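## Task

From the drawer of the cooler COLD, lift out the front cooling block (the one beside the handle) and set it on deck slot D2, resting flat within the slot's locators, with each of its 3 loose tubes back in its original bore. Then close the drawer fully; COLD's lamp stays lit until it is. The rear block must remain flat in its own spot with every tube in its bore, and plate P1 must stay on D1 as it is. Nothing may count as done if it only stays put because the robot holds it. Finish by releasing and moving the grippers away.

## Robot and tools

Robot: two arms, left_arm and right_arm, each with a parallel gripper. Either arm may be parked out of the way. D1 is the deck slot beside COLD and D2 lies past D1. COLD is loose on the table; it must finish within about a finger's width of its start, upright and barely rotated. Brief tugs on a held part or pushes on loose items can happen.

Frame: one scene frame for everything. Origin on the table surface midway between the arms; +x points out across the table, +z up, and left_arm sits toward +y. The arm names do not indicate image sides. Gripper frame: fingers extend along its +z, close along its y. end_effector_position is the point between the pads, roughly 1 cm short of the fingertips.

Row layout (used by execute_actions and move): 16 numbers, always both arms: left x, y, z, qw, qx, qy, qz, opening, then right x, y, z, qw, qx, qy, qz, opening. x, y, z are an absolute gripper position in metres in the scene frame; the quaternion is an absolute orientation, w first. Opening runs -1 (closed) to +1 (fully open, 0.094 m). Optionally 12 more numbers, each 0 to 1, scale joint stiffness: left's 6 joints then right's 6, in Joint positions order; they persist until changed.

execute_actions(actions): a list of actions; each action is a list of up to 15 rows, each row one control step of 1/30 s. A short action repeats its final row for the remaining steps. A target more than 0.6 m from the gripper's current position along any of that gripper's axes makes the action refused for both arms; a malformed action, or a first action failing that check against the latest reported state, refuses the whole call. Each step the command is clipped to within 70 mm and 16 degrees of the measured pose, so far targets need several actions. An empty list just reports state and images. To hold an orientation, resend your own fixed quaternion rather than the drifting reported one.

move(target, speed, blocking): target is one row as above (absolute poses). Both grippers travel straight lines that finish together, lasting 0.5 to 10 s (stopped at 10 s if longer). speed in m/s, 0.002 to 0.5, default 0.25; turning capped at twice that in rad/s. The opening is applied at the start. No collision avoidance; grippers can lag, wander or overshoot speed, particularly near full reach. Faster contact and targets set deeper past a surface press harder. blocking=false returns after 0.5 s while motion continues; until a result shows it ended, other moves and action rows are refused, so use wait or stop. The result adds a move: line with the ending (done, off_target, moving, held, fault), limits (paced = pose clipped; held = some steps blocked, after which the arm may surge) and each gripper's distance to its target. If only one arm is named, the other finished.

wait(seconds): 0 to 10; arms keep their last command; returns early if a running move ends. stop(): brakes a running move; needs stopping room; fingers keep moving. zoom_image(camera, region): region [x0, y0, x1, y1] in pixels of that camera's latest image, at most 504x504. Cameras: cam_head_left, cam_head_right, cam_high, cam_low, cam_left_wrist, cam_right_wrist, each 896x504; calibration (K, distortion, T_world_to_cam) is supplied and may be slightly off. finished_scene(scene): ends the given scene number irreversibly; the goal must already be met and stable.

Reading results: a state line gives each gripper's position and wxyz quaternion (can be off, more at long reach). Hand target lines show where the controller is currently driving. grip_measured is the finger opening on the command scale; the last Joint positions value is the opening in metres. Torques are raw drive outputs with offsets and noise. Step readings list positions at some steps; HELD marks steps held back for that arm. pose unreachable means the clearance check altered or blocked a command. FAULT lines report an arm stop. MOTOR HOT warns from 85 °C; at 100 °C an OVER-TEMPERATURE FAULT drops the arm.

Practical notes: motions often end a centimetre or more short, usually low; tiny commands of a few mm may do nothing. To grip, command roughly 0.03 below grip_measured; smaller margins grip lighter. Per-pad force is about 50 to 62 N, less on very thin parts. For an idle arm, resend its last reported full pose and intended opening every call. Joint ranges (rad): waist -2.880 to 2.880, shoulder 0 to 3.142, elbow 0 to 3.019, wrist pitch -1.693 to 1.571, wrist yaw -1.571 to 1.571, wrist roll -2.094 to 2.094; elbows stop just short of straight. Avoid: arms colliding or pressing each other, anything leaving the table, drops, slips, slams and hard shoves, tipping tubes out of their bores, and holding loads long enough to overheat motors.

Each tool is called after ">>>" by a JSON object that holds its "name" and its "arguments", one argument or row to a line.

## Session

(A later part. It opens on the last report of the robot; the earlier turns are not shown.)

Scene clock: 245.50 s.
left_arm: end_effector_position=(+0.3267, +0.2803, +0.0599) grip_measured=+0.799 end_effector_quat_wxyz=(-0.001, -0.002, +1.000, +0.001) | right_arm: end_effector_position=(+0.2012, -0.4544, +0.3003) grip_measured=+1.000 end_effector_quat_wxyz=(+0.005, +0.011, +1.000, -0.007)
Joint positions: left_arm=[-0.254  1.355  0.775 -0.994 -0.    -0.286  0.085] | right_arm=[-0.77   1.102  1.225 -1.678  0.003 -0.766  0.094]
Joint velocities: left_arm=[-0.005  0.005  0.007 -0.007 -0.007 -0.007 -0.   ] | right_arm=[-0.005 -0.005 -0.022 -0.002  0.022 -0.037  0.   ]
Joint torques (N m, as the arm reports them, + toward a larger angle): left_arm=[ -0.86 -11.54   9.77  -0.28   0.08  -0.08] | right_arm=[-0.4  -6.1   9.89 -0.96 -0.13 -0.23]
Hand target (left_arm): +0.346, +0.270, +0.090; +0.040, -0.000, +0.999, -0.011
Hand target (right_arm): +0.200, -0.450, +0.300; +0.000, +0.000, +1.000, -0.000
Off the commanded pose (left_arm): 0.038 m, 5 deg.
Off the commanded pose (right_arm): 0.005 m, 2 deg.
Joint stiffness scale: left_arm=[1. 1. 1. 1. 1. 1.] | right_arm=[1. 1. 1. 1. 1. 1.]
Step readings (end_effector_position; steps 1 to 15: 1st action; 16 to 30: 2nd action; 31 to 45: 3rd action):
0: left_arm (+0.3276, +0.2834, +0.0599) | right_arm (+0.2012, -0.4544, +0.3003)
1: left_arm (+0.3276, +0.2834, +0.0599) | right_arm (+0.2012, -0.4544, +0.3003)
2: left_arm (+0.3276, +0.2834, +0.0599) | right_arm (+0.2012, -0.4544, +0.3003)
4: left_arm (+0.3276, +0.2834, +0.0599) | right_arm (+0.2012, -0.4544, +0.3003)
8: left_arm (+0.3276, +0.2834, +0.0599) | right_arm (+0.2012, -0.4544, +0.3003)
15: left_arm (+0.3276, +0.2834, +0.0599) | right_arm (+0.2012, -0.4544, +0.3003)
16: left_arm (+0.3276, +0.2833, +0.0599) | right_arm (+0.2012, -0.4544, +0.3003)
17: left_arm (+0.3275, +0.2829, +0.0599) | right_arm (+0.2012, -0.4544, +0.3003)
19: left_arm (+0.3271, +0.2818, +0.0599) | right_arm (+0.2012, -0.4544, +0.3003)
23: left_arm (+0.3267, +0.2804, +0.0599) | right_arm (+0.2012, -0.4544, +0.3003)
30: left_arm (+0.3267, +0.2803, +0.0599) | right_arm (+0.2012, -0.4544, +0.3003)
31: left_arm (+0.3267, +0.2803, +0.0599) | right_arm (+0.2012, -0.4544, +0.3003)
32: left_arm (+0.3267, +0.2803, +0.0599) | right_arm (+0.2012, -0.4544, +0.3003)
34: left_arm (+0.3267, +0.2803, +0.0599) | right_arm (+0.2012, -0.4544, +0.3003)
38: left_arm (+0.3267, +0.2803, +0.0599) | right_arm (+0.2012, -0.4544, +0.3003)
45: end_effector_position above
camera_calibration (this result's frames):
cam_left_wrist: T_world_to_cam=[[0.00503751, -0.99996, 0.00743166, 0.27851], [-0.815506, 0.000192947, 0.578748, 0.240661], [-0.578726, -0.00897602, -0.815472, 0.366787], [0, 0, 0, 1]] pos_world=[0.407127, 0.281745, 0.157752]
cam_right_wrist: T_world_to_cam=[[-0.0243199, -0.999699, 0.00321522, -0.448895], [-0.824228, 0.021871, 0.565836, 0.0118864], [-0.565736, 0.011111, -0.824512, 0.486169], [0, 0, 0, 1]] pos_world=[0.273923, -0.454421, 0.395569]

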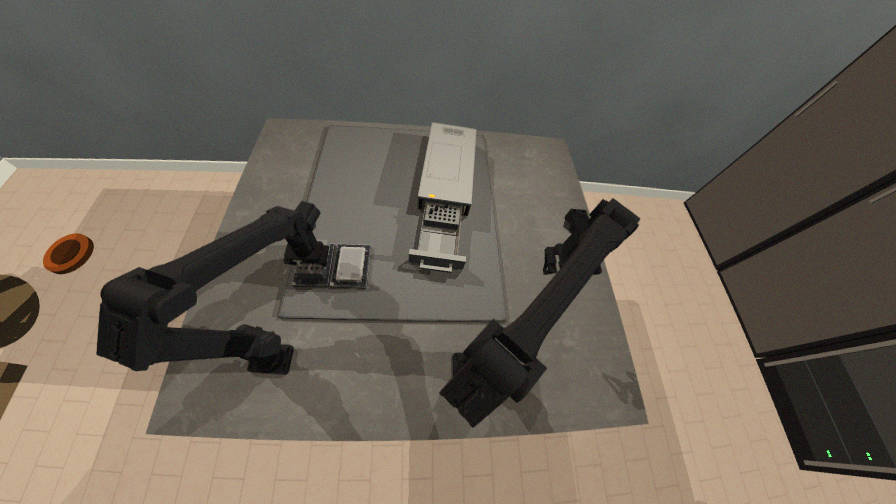

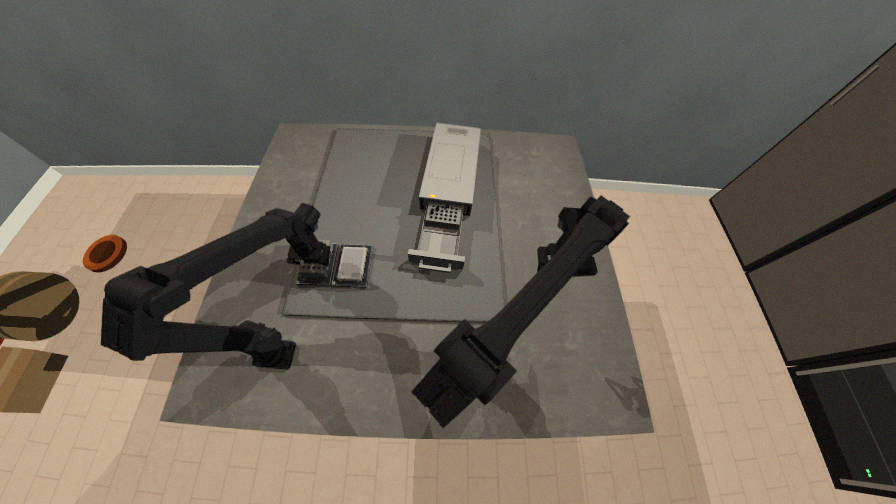

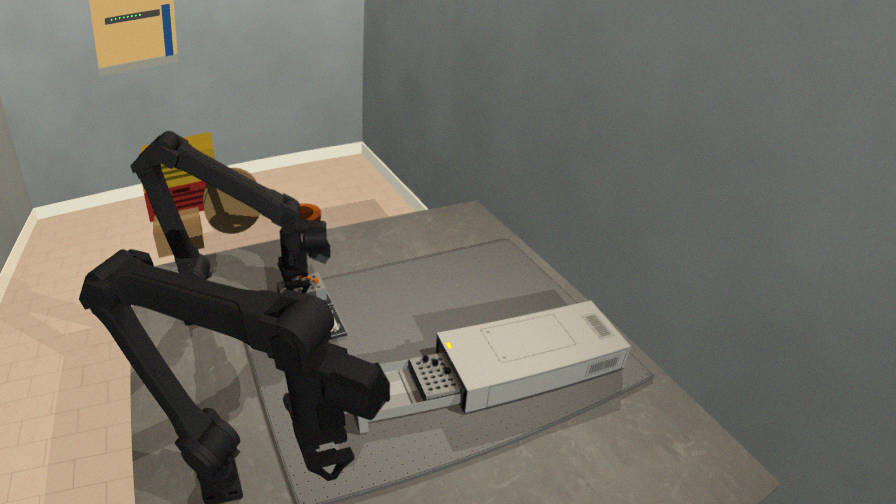

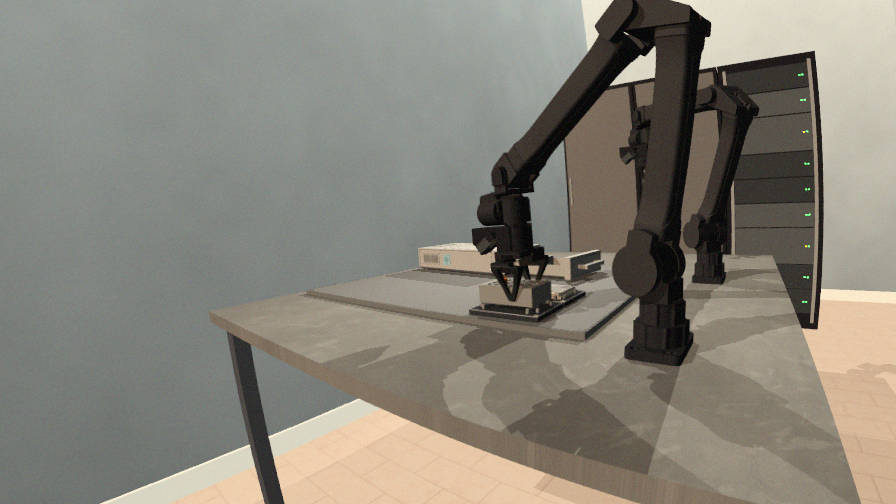

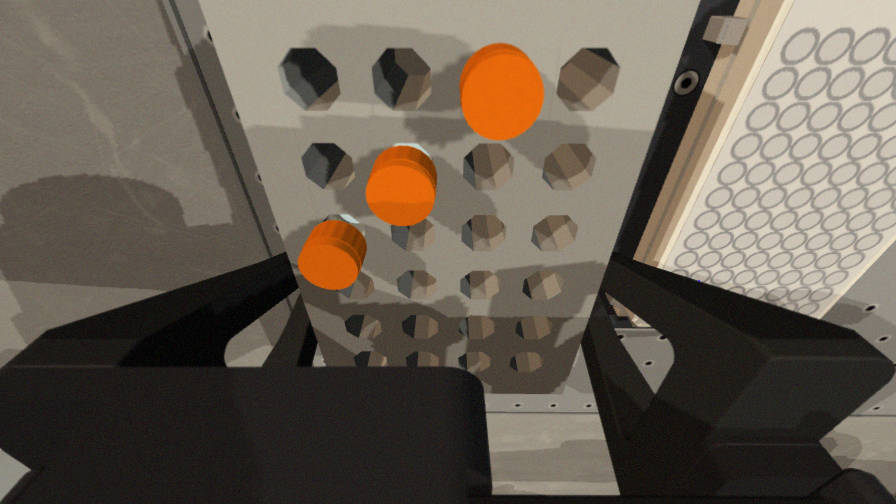

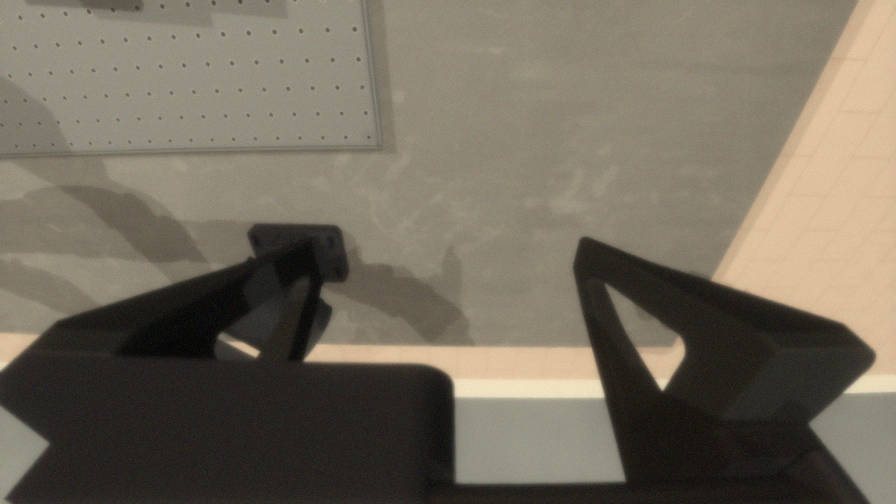

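>>> {"name": "execute_actions", "arguments": {
  "actions": [
    [[0.348,0.27,0.075,0.04,0,1,-0.01,0.5,0.2,-0.45,0.3,0,0,1,0,1]],
    [[0.348,0.27,0.065,0.04,0,1,-0.01,0.5,0.2,-0.45,0.3,0,0,1,0,1]],
    [[0.348,0.27,0.058,0.04,0,1,-0.01,0.5,0.2,-0.45,0.3,0,0,1,0,1]]
  ]
}}

>>> {"name": "zoom_image", "arguments": {
  "camera": "cam_low",
  "region": [440,240,600,330]
}}

Scene clock: 249.43 s.
left_arm: end_effector_position=(+0.3302, +0.2793, +0.0581) grip_measured=+0.799 end_effector_quat_wxyz=(+0.008, -0.002, +1.000, -0.002) | right_arm: end_effector_position=(+0.2012, -0.4544, +0.3003) grip_measured=+1.000 end_effector_quat_wxyz=(+0.005, +0.011, +1.000, -0.007)
Joint positions: left_arm=[-0.254  1.355  0.77  -0.97  -0.    -0.287  0.085] | right_arm=[-0.77   1.102  1.225 -1.678  0.003 -0.766  0.094]
Joint velocities: left_arm=[ 0.005 -0.015 -0.007 -0.012  0.022 -0.022  0.001] | right_arm=[-0.015 -0.005 -0.002 -0.007  0.007 -0.022  0.   ]
Joint torques (N m, as the arm reports them, + toward a larger angle): left_arm=[-0.89 -7.04  6.91  3.05  0.07 -0.07] | right_arm=[-0.41 -6.11  9.89 -0.97 -0.13 -0.23]
Hand target (left_arm): +0.347, +0.270, +0.060; +0.039, -0.000, +0.999, -0.011
Hand target (right_arm): +0.200, -0.450, +0.300; +0.000, +0.000, +1.000, -0.000
Off the commanded pose (left_arm): 0.020 m, 4 deg.
Off the commanded pose (right_arm): 0.005 m, 2 deg.
Joint stiffness scale: left_arm=[1. 1. 1. 1. 1. 1.] | right_arm=[1. 1. 1. 1. 1. 1.]
Step readings (end_effector_position; steps 1 to 15: 1st action; 16 to 30: 2nd action; 31 to 45: 3rd action):
0: left_arm (+0.3267, +0.2803, +0.0599) | right_arm (+0.2012, -0.4544, +0.3003)
1: left_arm (+0.3270, +0.2802, +0.0597) | right_arm (+0.2012, -0.4544, +0.3003)
2: left_arm (+0.3276, +0.2800, +0.0595) | right_arm (+0.2012, -0.4544, +0.3003)
4: left_arm (+0.3290, +0.2797, +0.0593) | right_arm (+0.2012, -0.4544, +0.3003)
8: left_arm (+0.3299, +0.2794, +0.0593) | right_arm (+0.2012, -0.4544, +0.3003)
15: left_arm (+0.3299, +0.2794, +0.0593) | right_arm (+0.2012, -0.4544, +0.3003)
16: left_arm (+0.3300, +0.2794, +0.0587) | right_arm (+0.2012, -0.4544, +0.3003)
17: left_arm (+0.3301, +0.2793, +0.0585) | right_arm (+0.2012, -0.4544, +0.3003)
19: left_arm (+0.3301, +0.2793, +0.0585) | right_arm (+0.2012, -0.4544, +0.3003)
23: left_arm (+0.3301, +0.2793, +0.0585) | right_arm (+0.2012, -0.4544, +0.3003)
30: left_arm (+0.3301, +0.2793, +0.0585) | right_arm (+0.2012, -0.4544, +0.3003)
31: left_arm (+0.3301, +0.2793, +0.0582) | right_arm (+0.2012, -0.4544, +0.3003)
32: left_arm (+0.3302, +0.2793, +0.0581) | right_arm (+0.2012, -0.4544, +0.3003)
34: left_arm (+0.3302, +0.2793, +0.0581) | right_arm (+0.2012, -0.4544, +0.3003)
38: left_arm (+0.3302, +0.2793, +0.0581) | right_arm (+0.2012, -0.4544, +0.3003)
45: end_effector_position above
camera_calibration (this result's frames):
cam_left_wrist: T_world_to_cam=[[0.0052425, -0.999906, 0.0126446, 0.277116], [-0.825554, 0.00280784, 0.564315, 0.247935], [-0.564298, -0.0133972, -0.825462, 0.364367], [0, 0, 0, 1]] pos_world=[0.408842, 0.281276, 0.157354]
cam_right_wrist: T_world_to_cam=[[-0.0243199, -0.999699, 0.00321522, -0.448895], [-0.824228, 0.021871, 0.565836, 0.0118864], [-0.565736, 0.011111, -0.824512, 0.486169], [0, 0, 0, 1]] pos_world=[0.273923, -0.454421, 0.395569]

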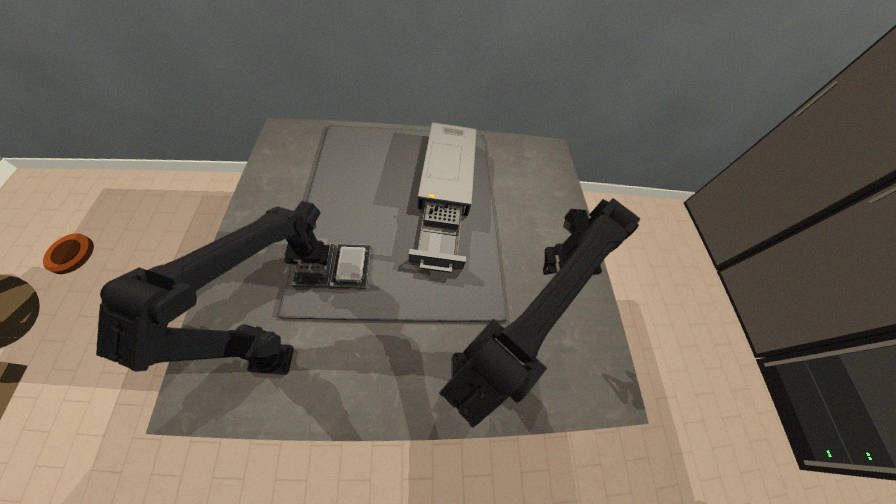

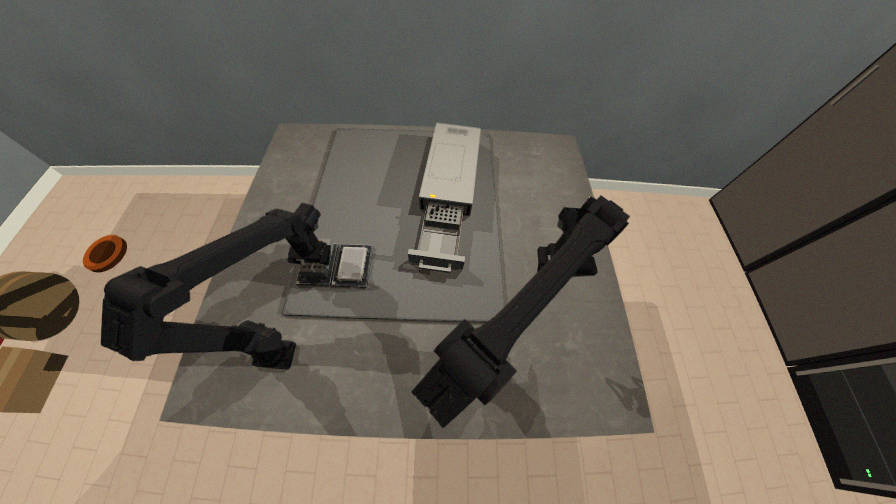

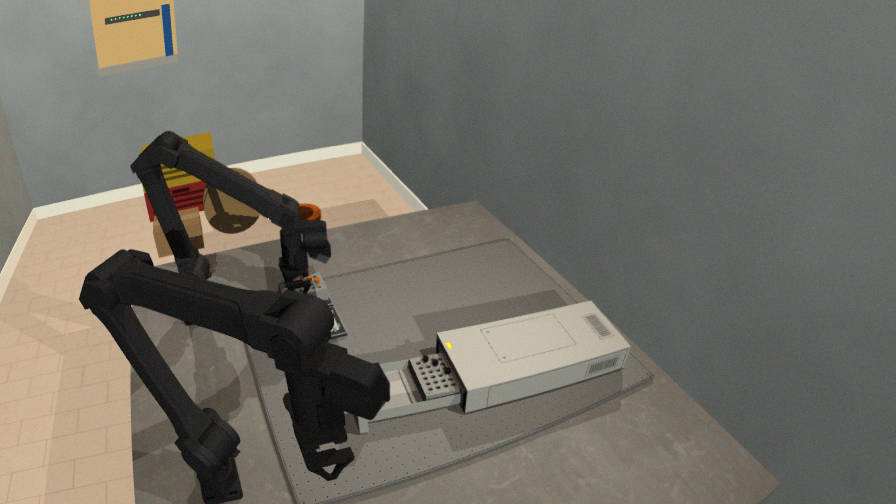

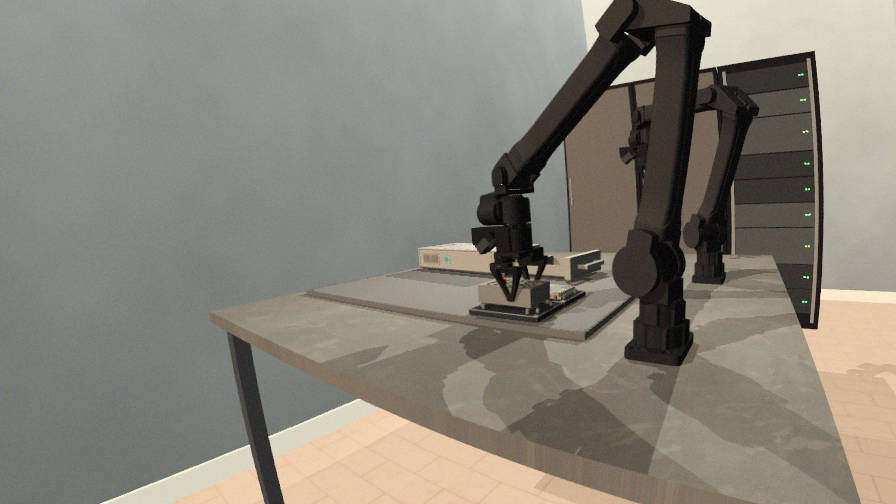

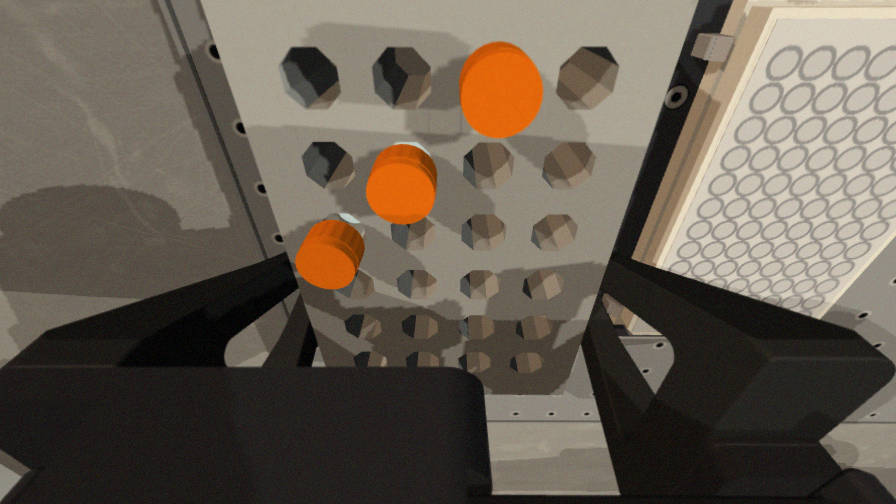

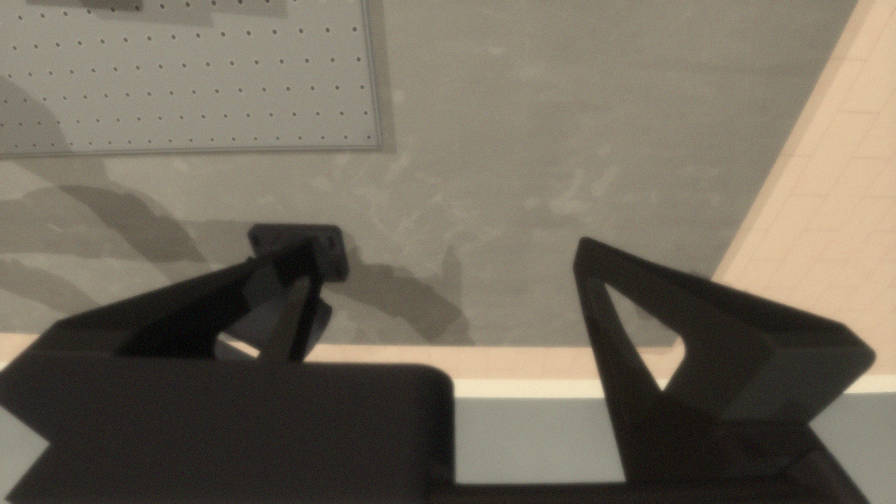

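Region (440, 240, 600, 330) of cam_low's 896x504 image, scaled by 3.150, with more detail than that image has; it fills the top 284 rows of this view, and the rest is white.

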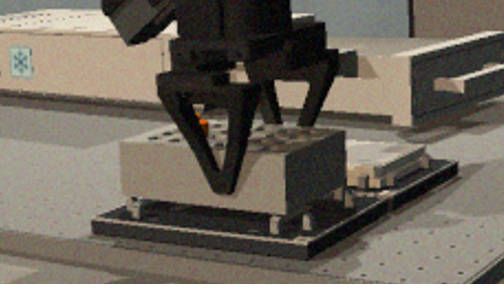

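>>> {"name": "execute_actions", "arguments": {
  "actions": [
    [[0.344,0.27,0.09,0.04,0,1,-0.01,0.5,0.2,-0.45,0.3,0,0,1,0,1]],
    [[0.344,0.262,0.09,0.04,0,1,-0.01,0.5,0.2,-0.45,0.3,0,0,1,0,1]],
    [[0.344,0.262,0.085,0.04,0,1,-0.01,0.5,0.2,-0.45,0.3,0,0,1,0,1]]
  ]
}}

>>> {"name": "zoom_image", "arguments": {
  "camera": "cam_low",
  "region": [440,240,600,330]
}}

Scene clock: 254.43 s.
left_arm: end_effector_position=(+0.3235, +0.2713, +0.0606) grip_measured=+0.799 end_effector_quat_wxyz=(+0.003, +0.000, +1.000, -0.000) | right_arm: end_effector_position=(+0.2012, -0.4544, +0.3003) grip_measured=+1.000 end_effector_quat_wxyz=(+0.005, +0.011, +1.000, -0.007)
Joint positions: left_arm=[-0.284  1.347  0.77  -0.988 -0.001 -0.313  0.085] | right_arm=[-0.77   1.102  1.225 -1.678  0.003 -0.766  0.094]
Joint velocities: left_arm=[ 0.005 -0.005  0.002  0.027 -0.066 -0.037 -0.001] | right_arm=[-0.005  0.005 -0.007  0.007 -0.037 -0.007  0.   ]
Joint torques (N m, as the arm reports them, + toward a larger angle): left_arm=[ -0.63 -10.44   9.47   0.13   0.01  -0.08] | right_arm=[-0.39 -6.1   9.9  -0.96 -0.13 -0.23]
Hand target (left_arm): +0.343, +0.262, +0.086; +0.040, -0.000, +0.999, -0.011
Hand target (right_arm): +0.200, -0.450, +0.300; +0.000, +0.000, +1.000, -0.000
Off the commanded pose (left_arm): 0.033 m, 4 deg.
Off the commanded pose (right_arm): 0.005 m, 2 deg.
Joint stiffness scale: left_arm=[1. 1. 1. 1. 1. 1.] | right_arm=[1. 1. 1. 1. 1. 1.]
Step readings (end_effector_position; steps 1 to 15: 1st action; 16 to 30: 2nd action; 31 to 45: 3rd action):
0: left_arm (+0.3302, +0.2793, +0.0581) | right_arm (+0.2012, -0.4544, +0.3003)
1: left_arm (+0.3296, +0.2795, +0.0591) | right_arm (+0.2012, -0.4544, +0.3003)
2: left_arm (+0.3291, +0.2796, +0.0599) | right_arm (+0.2012, -0.4544, +0.3003)
4: left_arm (+0.3270, +0.2801, +0.0605) | right_arm (+0.2012, -0.4544, +0.3003)
8: left_arm (+0.3262, +0.2800, +0.0606) | right_arm (+0.2012, -0.4544, +0.3003)
15: left_arm (+0.3261, +0.2798, +0.0606) | right_arm (+0.2012, -0.4544, +0.3003)
16: left_arm (+0.3260, +0.2794, +0.0606) | right_arm (+0.2012, -0.4544, +0.3003)
17: left_arm (+0.3257, +0.2784, +0.0606) | right_arm (+0.2012, -0.4544, +0.3003)
19: left_arm (+0.3247, +0.2752, +0.0606) | right_arm (+0.2012, -0.4544, +0.3003)
23: left_arm (+0.3235, +0.2714, +0.0606) | right_arm (+0.2012, -0.4544, +0.3003)
30: left_arm (+0.3235, +0.2713, +0.0606) | right_arm (+0.2012, -0.4544, +0.3003)
31: left_arm (+0.3235, +0.2713, +0.0606) | right_arm (+0.2012, -0.4544, +0.3003)
32: left_arm (+0.3235, +0.2713, +0.0606) | right_arm (+0.2012, -0.4544, +0.3003)
34: left_arm (+0.3235, +0.2713, +0.0606) | right_arm (+0.2012, -0.4544, +0.3003)
38: left_arm (+0.3235, +0.2713, +0.0606) | right_arm (+0.2012, -0.4544, +0.3003)
45: end_effector_position above
camera_calibration (this result's frames):
cam_left_wrist: T_world_to_cam=[[0.00192173, -0.999957, 0.00912374, 0.270414], [-0.820041, 0.00364572, 0.572293, 0.238548], [-0.572302, -0.00858163, -0.819998, 0.363536], [0, 0, 0, 1]] pos_world=[0.403151, 0.272653, 0.159112]
cam_right_wrist: T_world_to_cam=[[-0.0243199, -0.999699, 0.00321522, -0.448895], [-0.824228, 0.021871, 0.565836, 0.0118864], [-0.565736, 0.011111, -0.824512, 0.486169], [0, 0, 0, 1]] pos_world=[0.273923, -0.454421, 0.395569]

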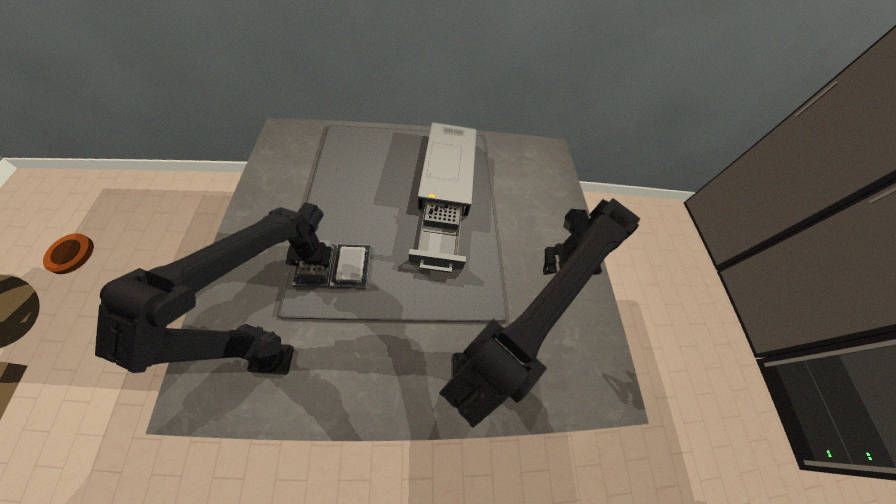

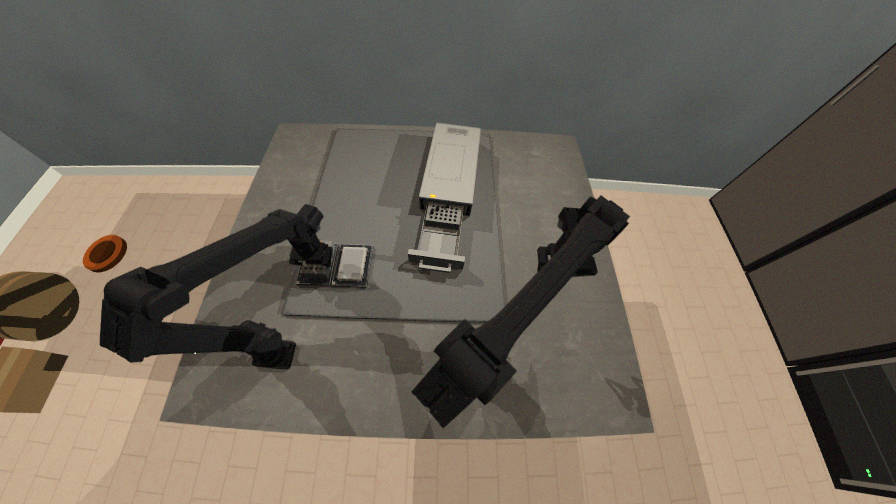

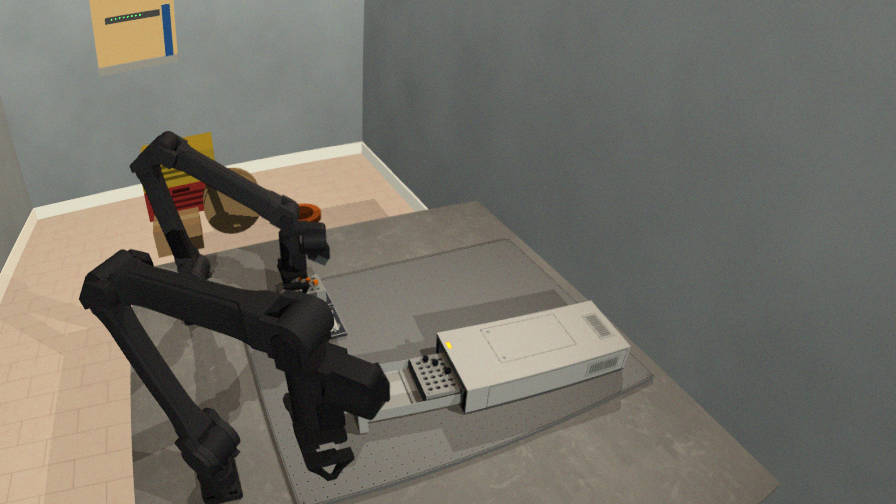

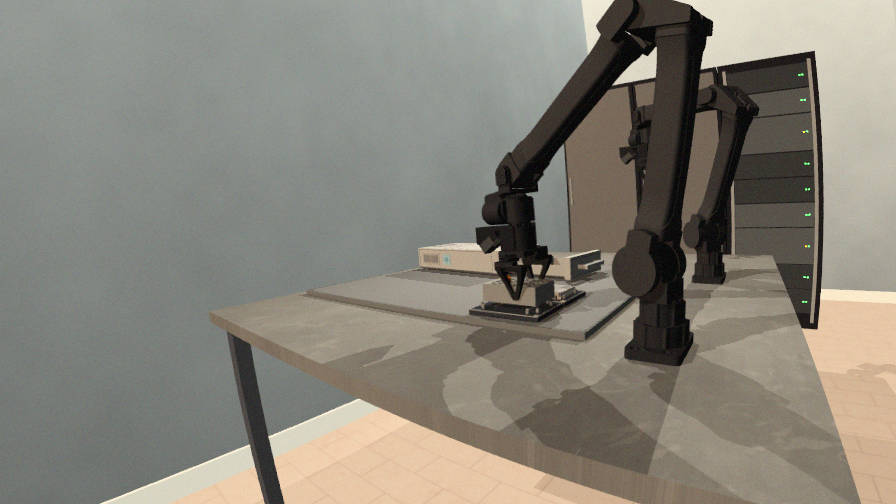

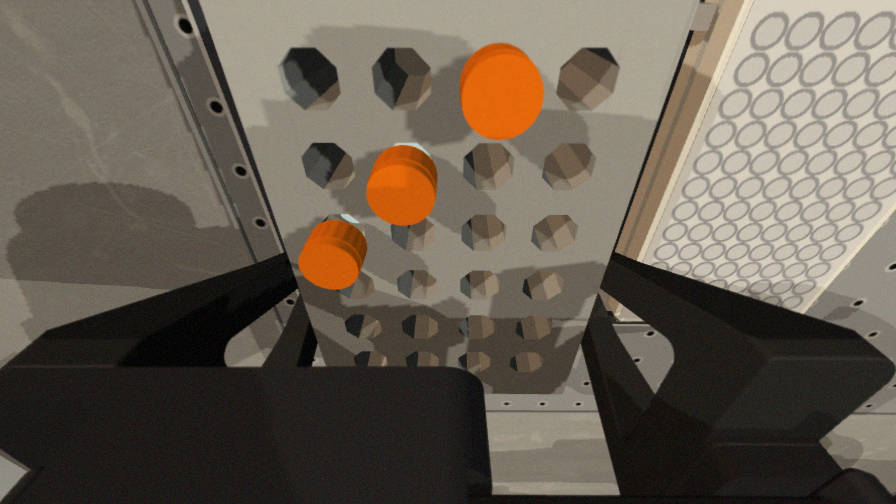

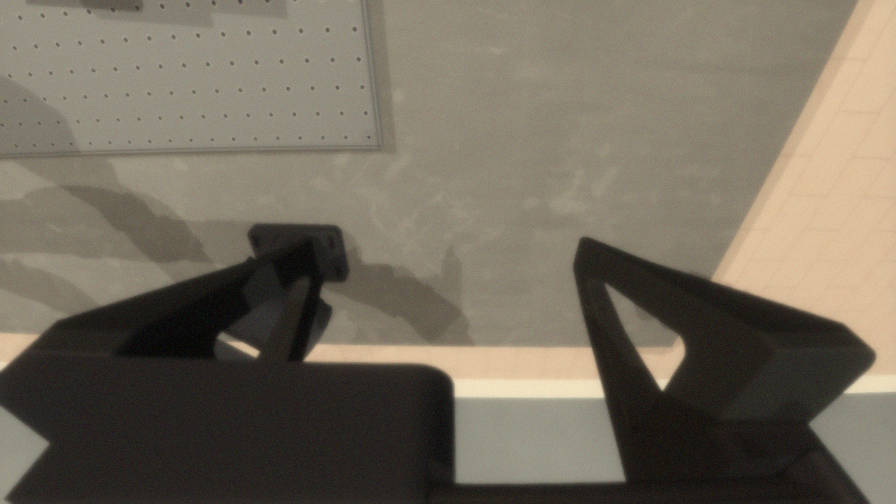

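Region (440, 240, 600, 330) of cam_low's 896x504 image, scaled by 3.150, with more detail than that image has; it fills the top 284 rows of this view, and the rest is white.

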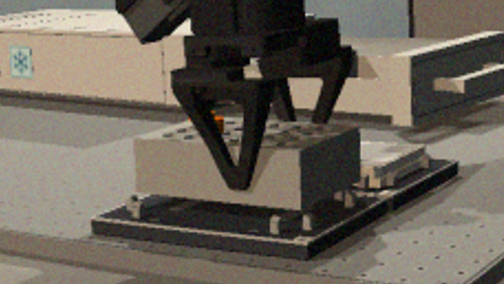

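>>> {"name": "execute_actions", "arguments": {
  "actions": [
    [[0.352,0.272,0.088,0.04,0,1,-0.01,0.5,0.2,-0.45,0.3,0,0,1,0,1]],
    [[0.352,0.272,0.08,0.04,0,1,-0.01,0.5,0.2,-0.45,0.3,0,0,1,0,1]],
    [[0.352,0.272,0.072,0.04,0,1,-0.01,0.5,0.2,-0.45,0.3,0,0,1,0,1]]
  ]
}}

>>> {"name": "zoom_image", "arguments": {
  "camera": "cam_low",
  "region": [440,240,600,330]
}}

Scene clock: 259.57 s.
left_arm: end_effector_position=(+0.3262, +0.2745, +0.0587) grip_measured=+0.799 end_effector_quat_wxyz=(+0.004, +0.001, +1.000, -0.001) | right_arm: end_effector_position=(+0.2012, -0.4544, +0.3003) grip_measured=+1.000 end_effector_quat_wxyz=(+0.005, +0.011, +1.000, -0.007)
Joint positions: left_arm=[-0.272  1.353  0.77  -0.98  -0.001 -0.299  0.085] | right_arm=[-0.77   1.102  1.225 -1.678  0.003 -0.766  0.094]
Joint velocities: left_arm=[-0.015  0.005 -0.012 -0.022  0.007  0.007 -0.   ] | right_arm=[ 0.005  0.005 -0.017 -0.002 -0.037 -0.022  0.   ]
Joint torques (N m, as the arm reports them, + toward a larger angle): left_arm=[ 1.25 -8.2   8.89  1.52  0.04  0.14] | right_arm=[-0.38 -6.08  9.89 -0.97 -0.13 -0.23]
Hand target (left_arm): +0.351, +0.272, +0.073; +0.040, -0.000, +0.999, -0.010
Hand target (right_arm): +0.200, -0.450, +0.300; +0.000, +0.000, +1.000, -0.000
Off the commanded pose (left_arm): 0.029 m, 4 deg.
Off the commanded pose (right_arm): 0.005 m, 2 deg.
Joint stiffness scale: left_arm=[1. 1. 1. 1. 1. 1.] | right_arm=[1. 1. 1. 1. 1. 1.]
Step readings (end_effector_position; steps 1 to 15: 1st action; 16 to 30: 2nd action; 31 to 45: 3rd action):
0: left_arm (+0.3235, +0.2713, +0.0606) | right_arm (+0.2012, -0.4544, +0.3003)
1: left_arm (+0.3236, +0.2715, +0.0606) | right_arm (+0.2012, -0.4544, +0.3003)
2: left_arm (+0.3237, +0.2719, +0.0606) | right_arm (+0.2012, -0.4544, +0.3003)
4: left_arm (+0.3241, +0.2733, +0.0606) | right_arm (+0.2012, -0.4544, +0.3003)
8: left_arm (+0.3247, +0.2750, +0.0606) | right_arm (+0.2012, -0.4544, +0.3003)
15: left_arm (+0.3247, +0.2750, +0.0606) | right_arm (+0.2012, -0.4544, +0.3003)
16: left_arm (+0.3246, +0.2750, +0.0605) | right_arm (+0.2012, -0.4544, +0.3003)
17: left_arm (+0.3246, +0.2750, +0.0601) | right_arm (+0.2012, -0.4544, +0.3003)
19: left_arm (+0.3244, +0.2751, +0.0594) | right_arm (+0.2012, -0.4544, +0.3003)
23: left_arm (+0.3243, +0.2751, +0.0591) | right_arm (+0.2012, -0.4544, +0.3003)
30: left_arm (+0.3243, +0.2751, +0.0591) | right_arm (+0.2012, -0.4544, +0.3003)
31: left_arm (+0.3248, +0.2749, +0.0590) | right_arm (+0.2012, -0.4544, +0.3003)
32: left_arm (+0.3254, +0.2748, +0.0589) | right_arm (+0.2012, -0.4544, +0.3003)
34: left_arm (+0.3262, +0.2745, +0.0587) | right_arm (+0.2012, -0.4544, +0.3003)
38: left_arm (+0.3262, +0.2745, +0.0587) | right_arm (+0.2012, -0.4544, +0.3003)
45: end_effector_position above
camera_calibration (this result's frames):
cam_left_wrist: T_world_to_cam=[[-0.000387404, -0.999953, 0.00972567, 0.274325], [-0.821284, 0.00586684, 0.57049, 0.241728], [-0.57052, -0.00776652, -0.821247, 0.362877], [0, 0, 0, 1]] pos_world=[0.405662, 0.275712, 0.157441]
cam_right_wrist: T_world_to_cam=[[-0.0243199, -0.999699, 0.00321522, -0.448895], [-0.824228, 0.021871, 0.565836, 0.0118864], [-0.565736, 0.011111, -0.824512, 0.486169], [0, 0, 0, 1]] pos_world=[0.273923, -0.454421, 0.395569]

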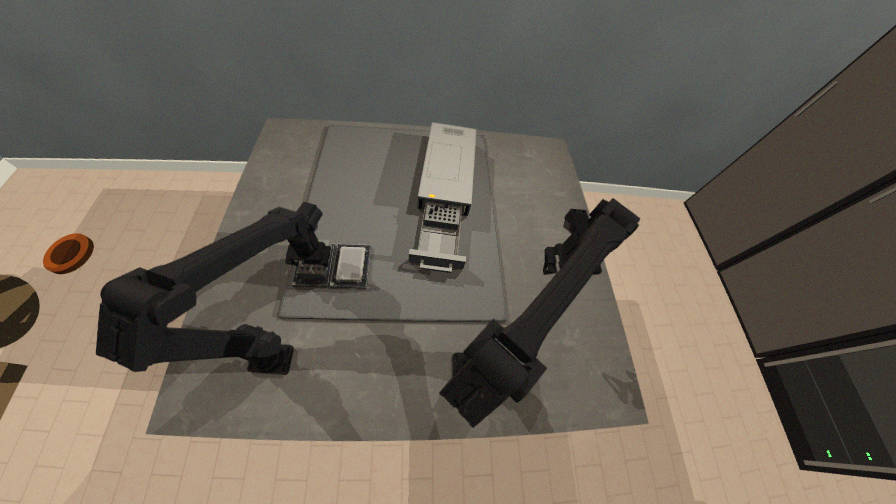

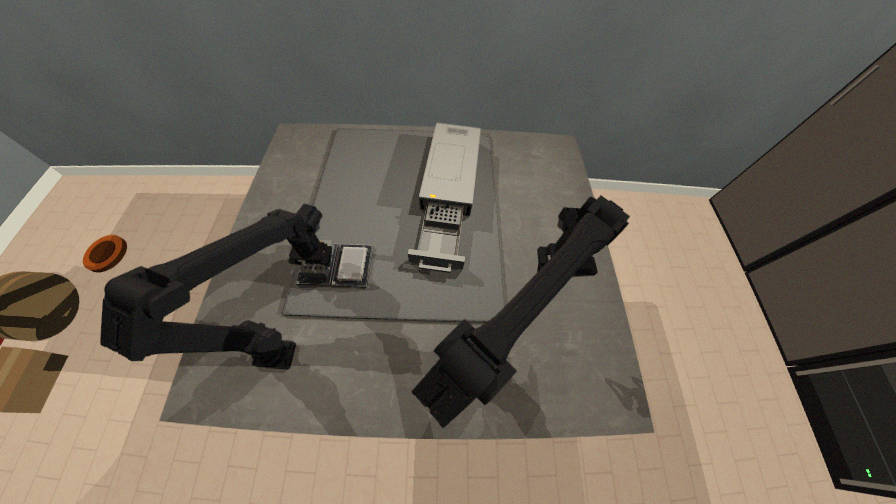

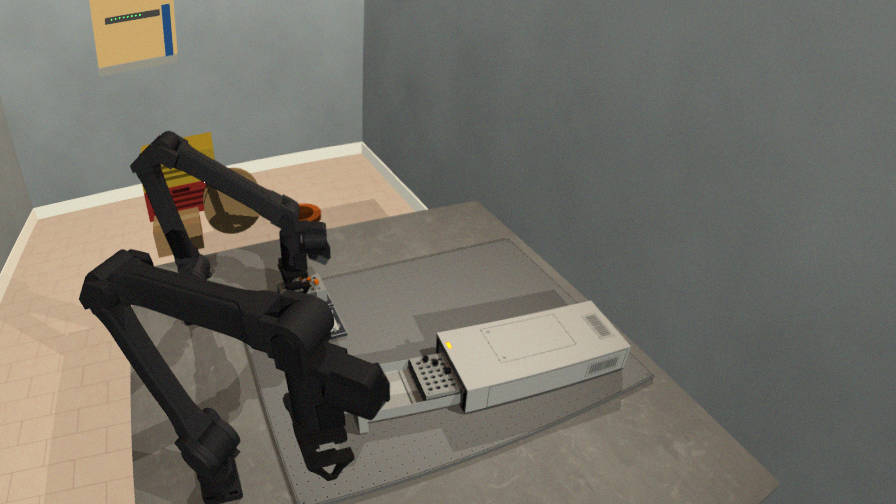

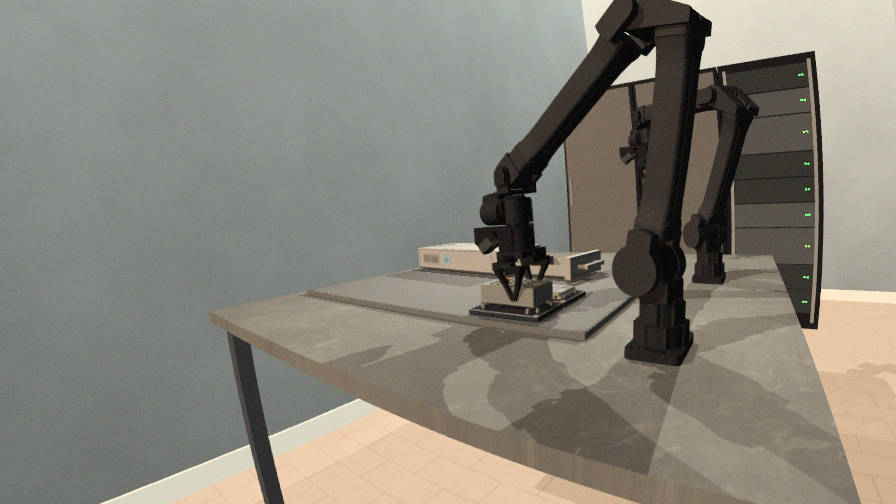

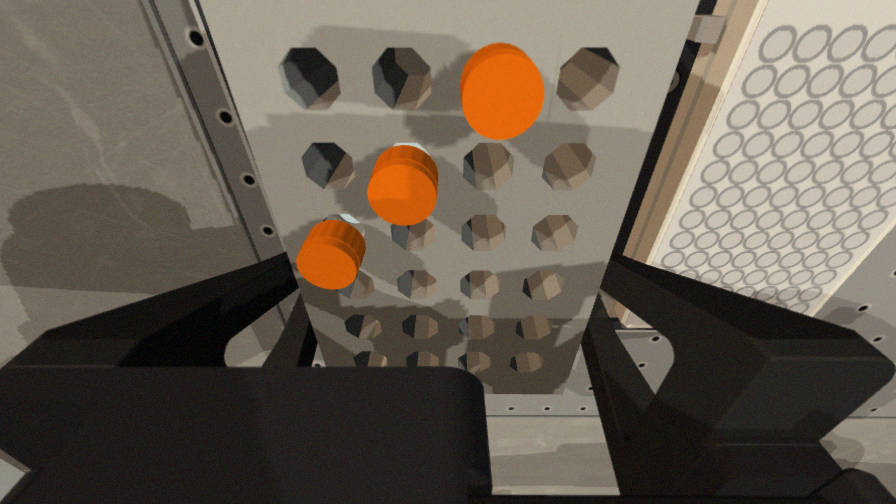

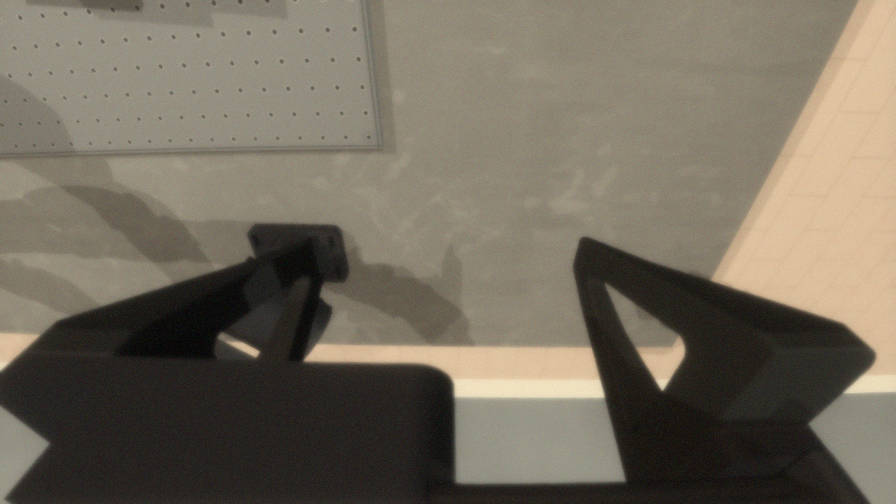

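Region (440, 240, 600, 330) of cam_low's 896x504 image, scaled by 3.150, with more detail than that image has; it fills the top 284 rows of this view, and the rest is white.

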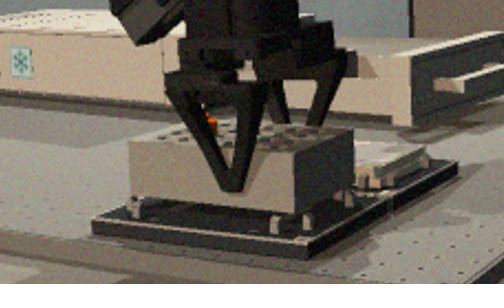

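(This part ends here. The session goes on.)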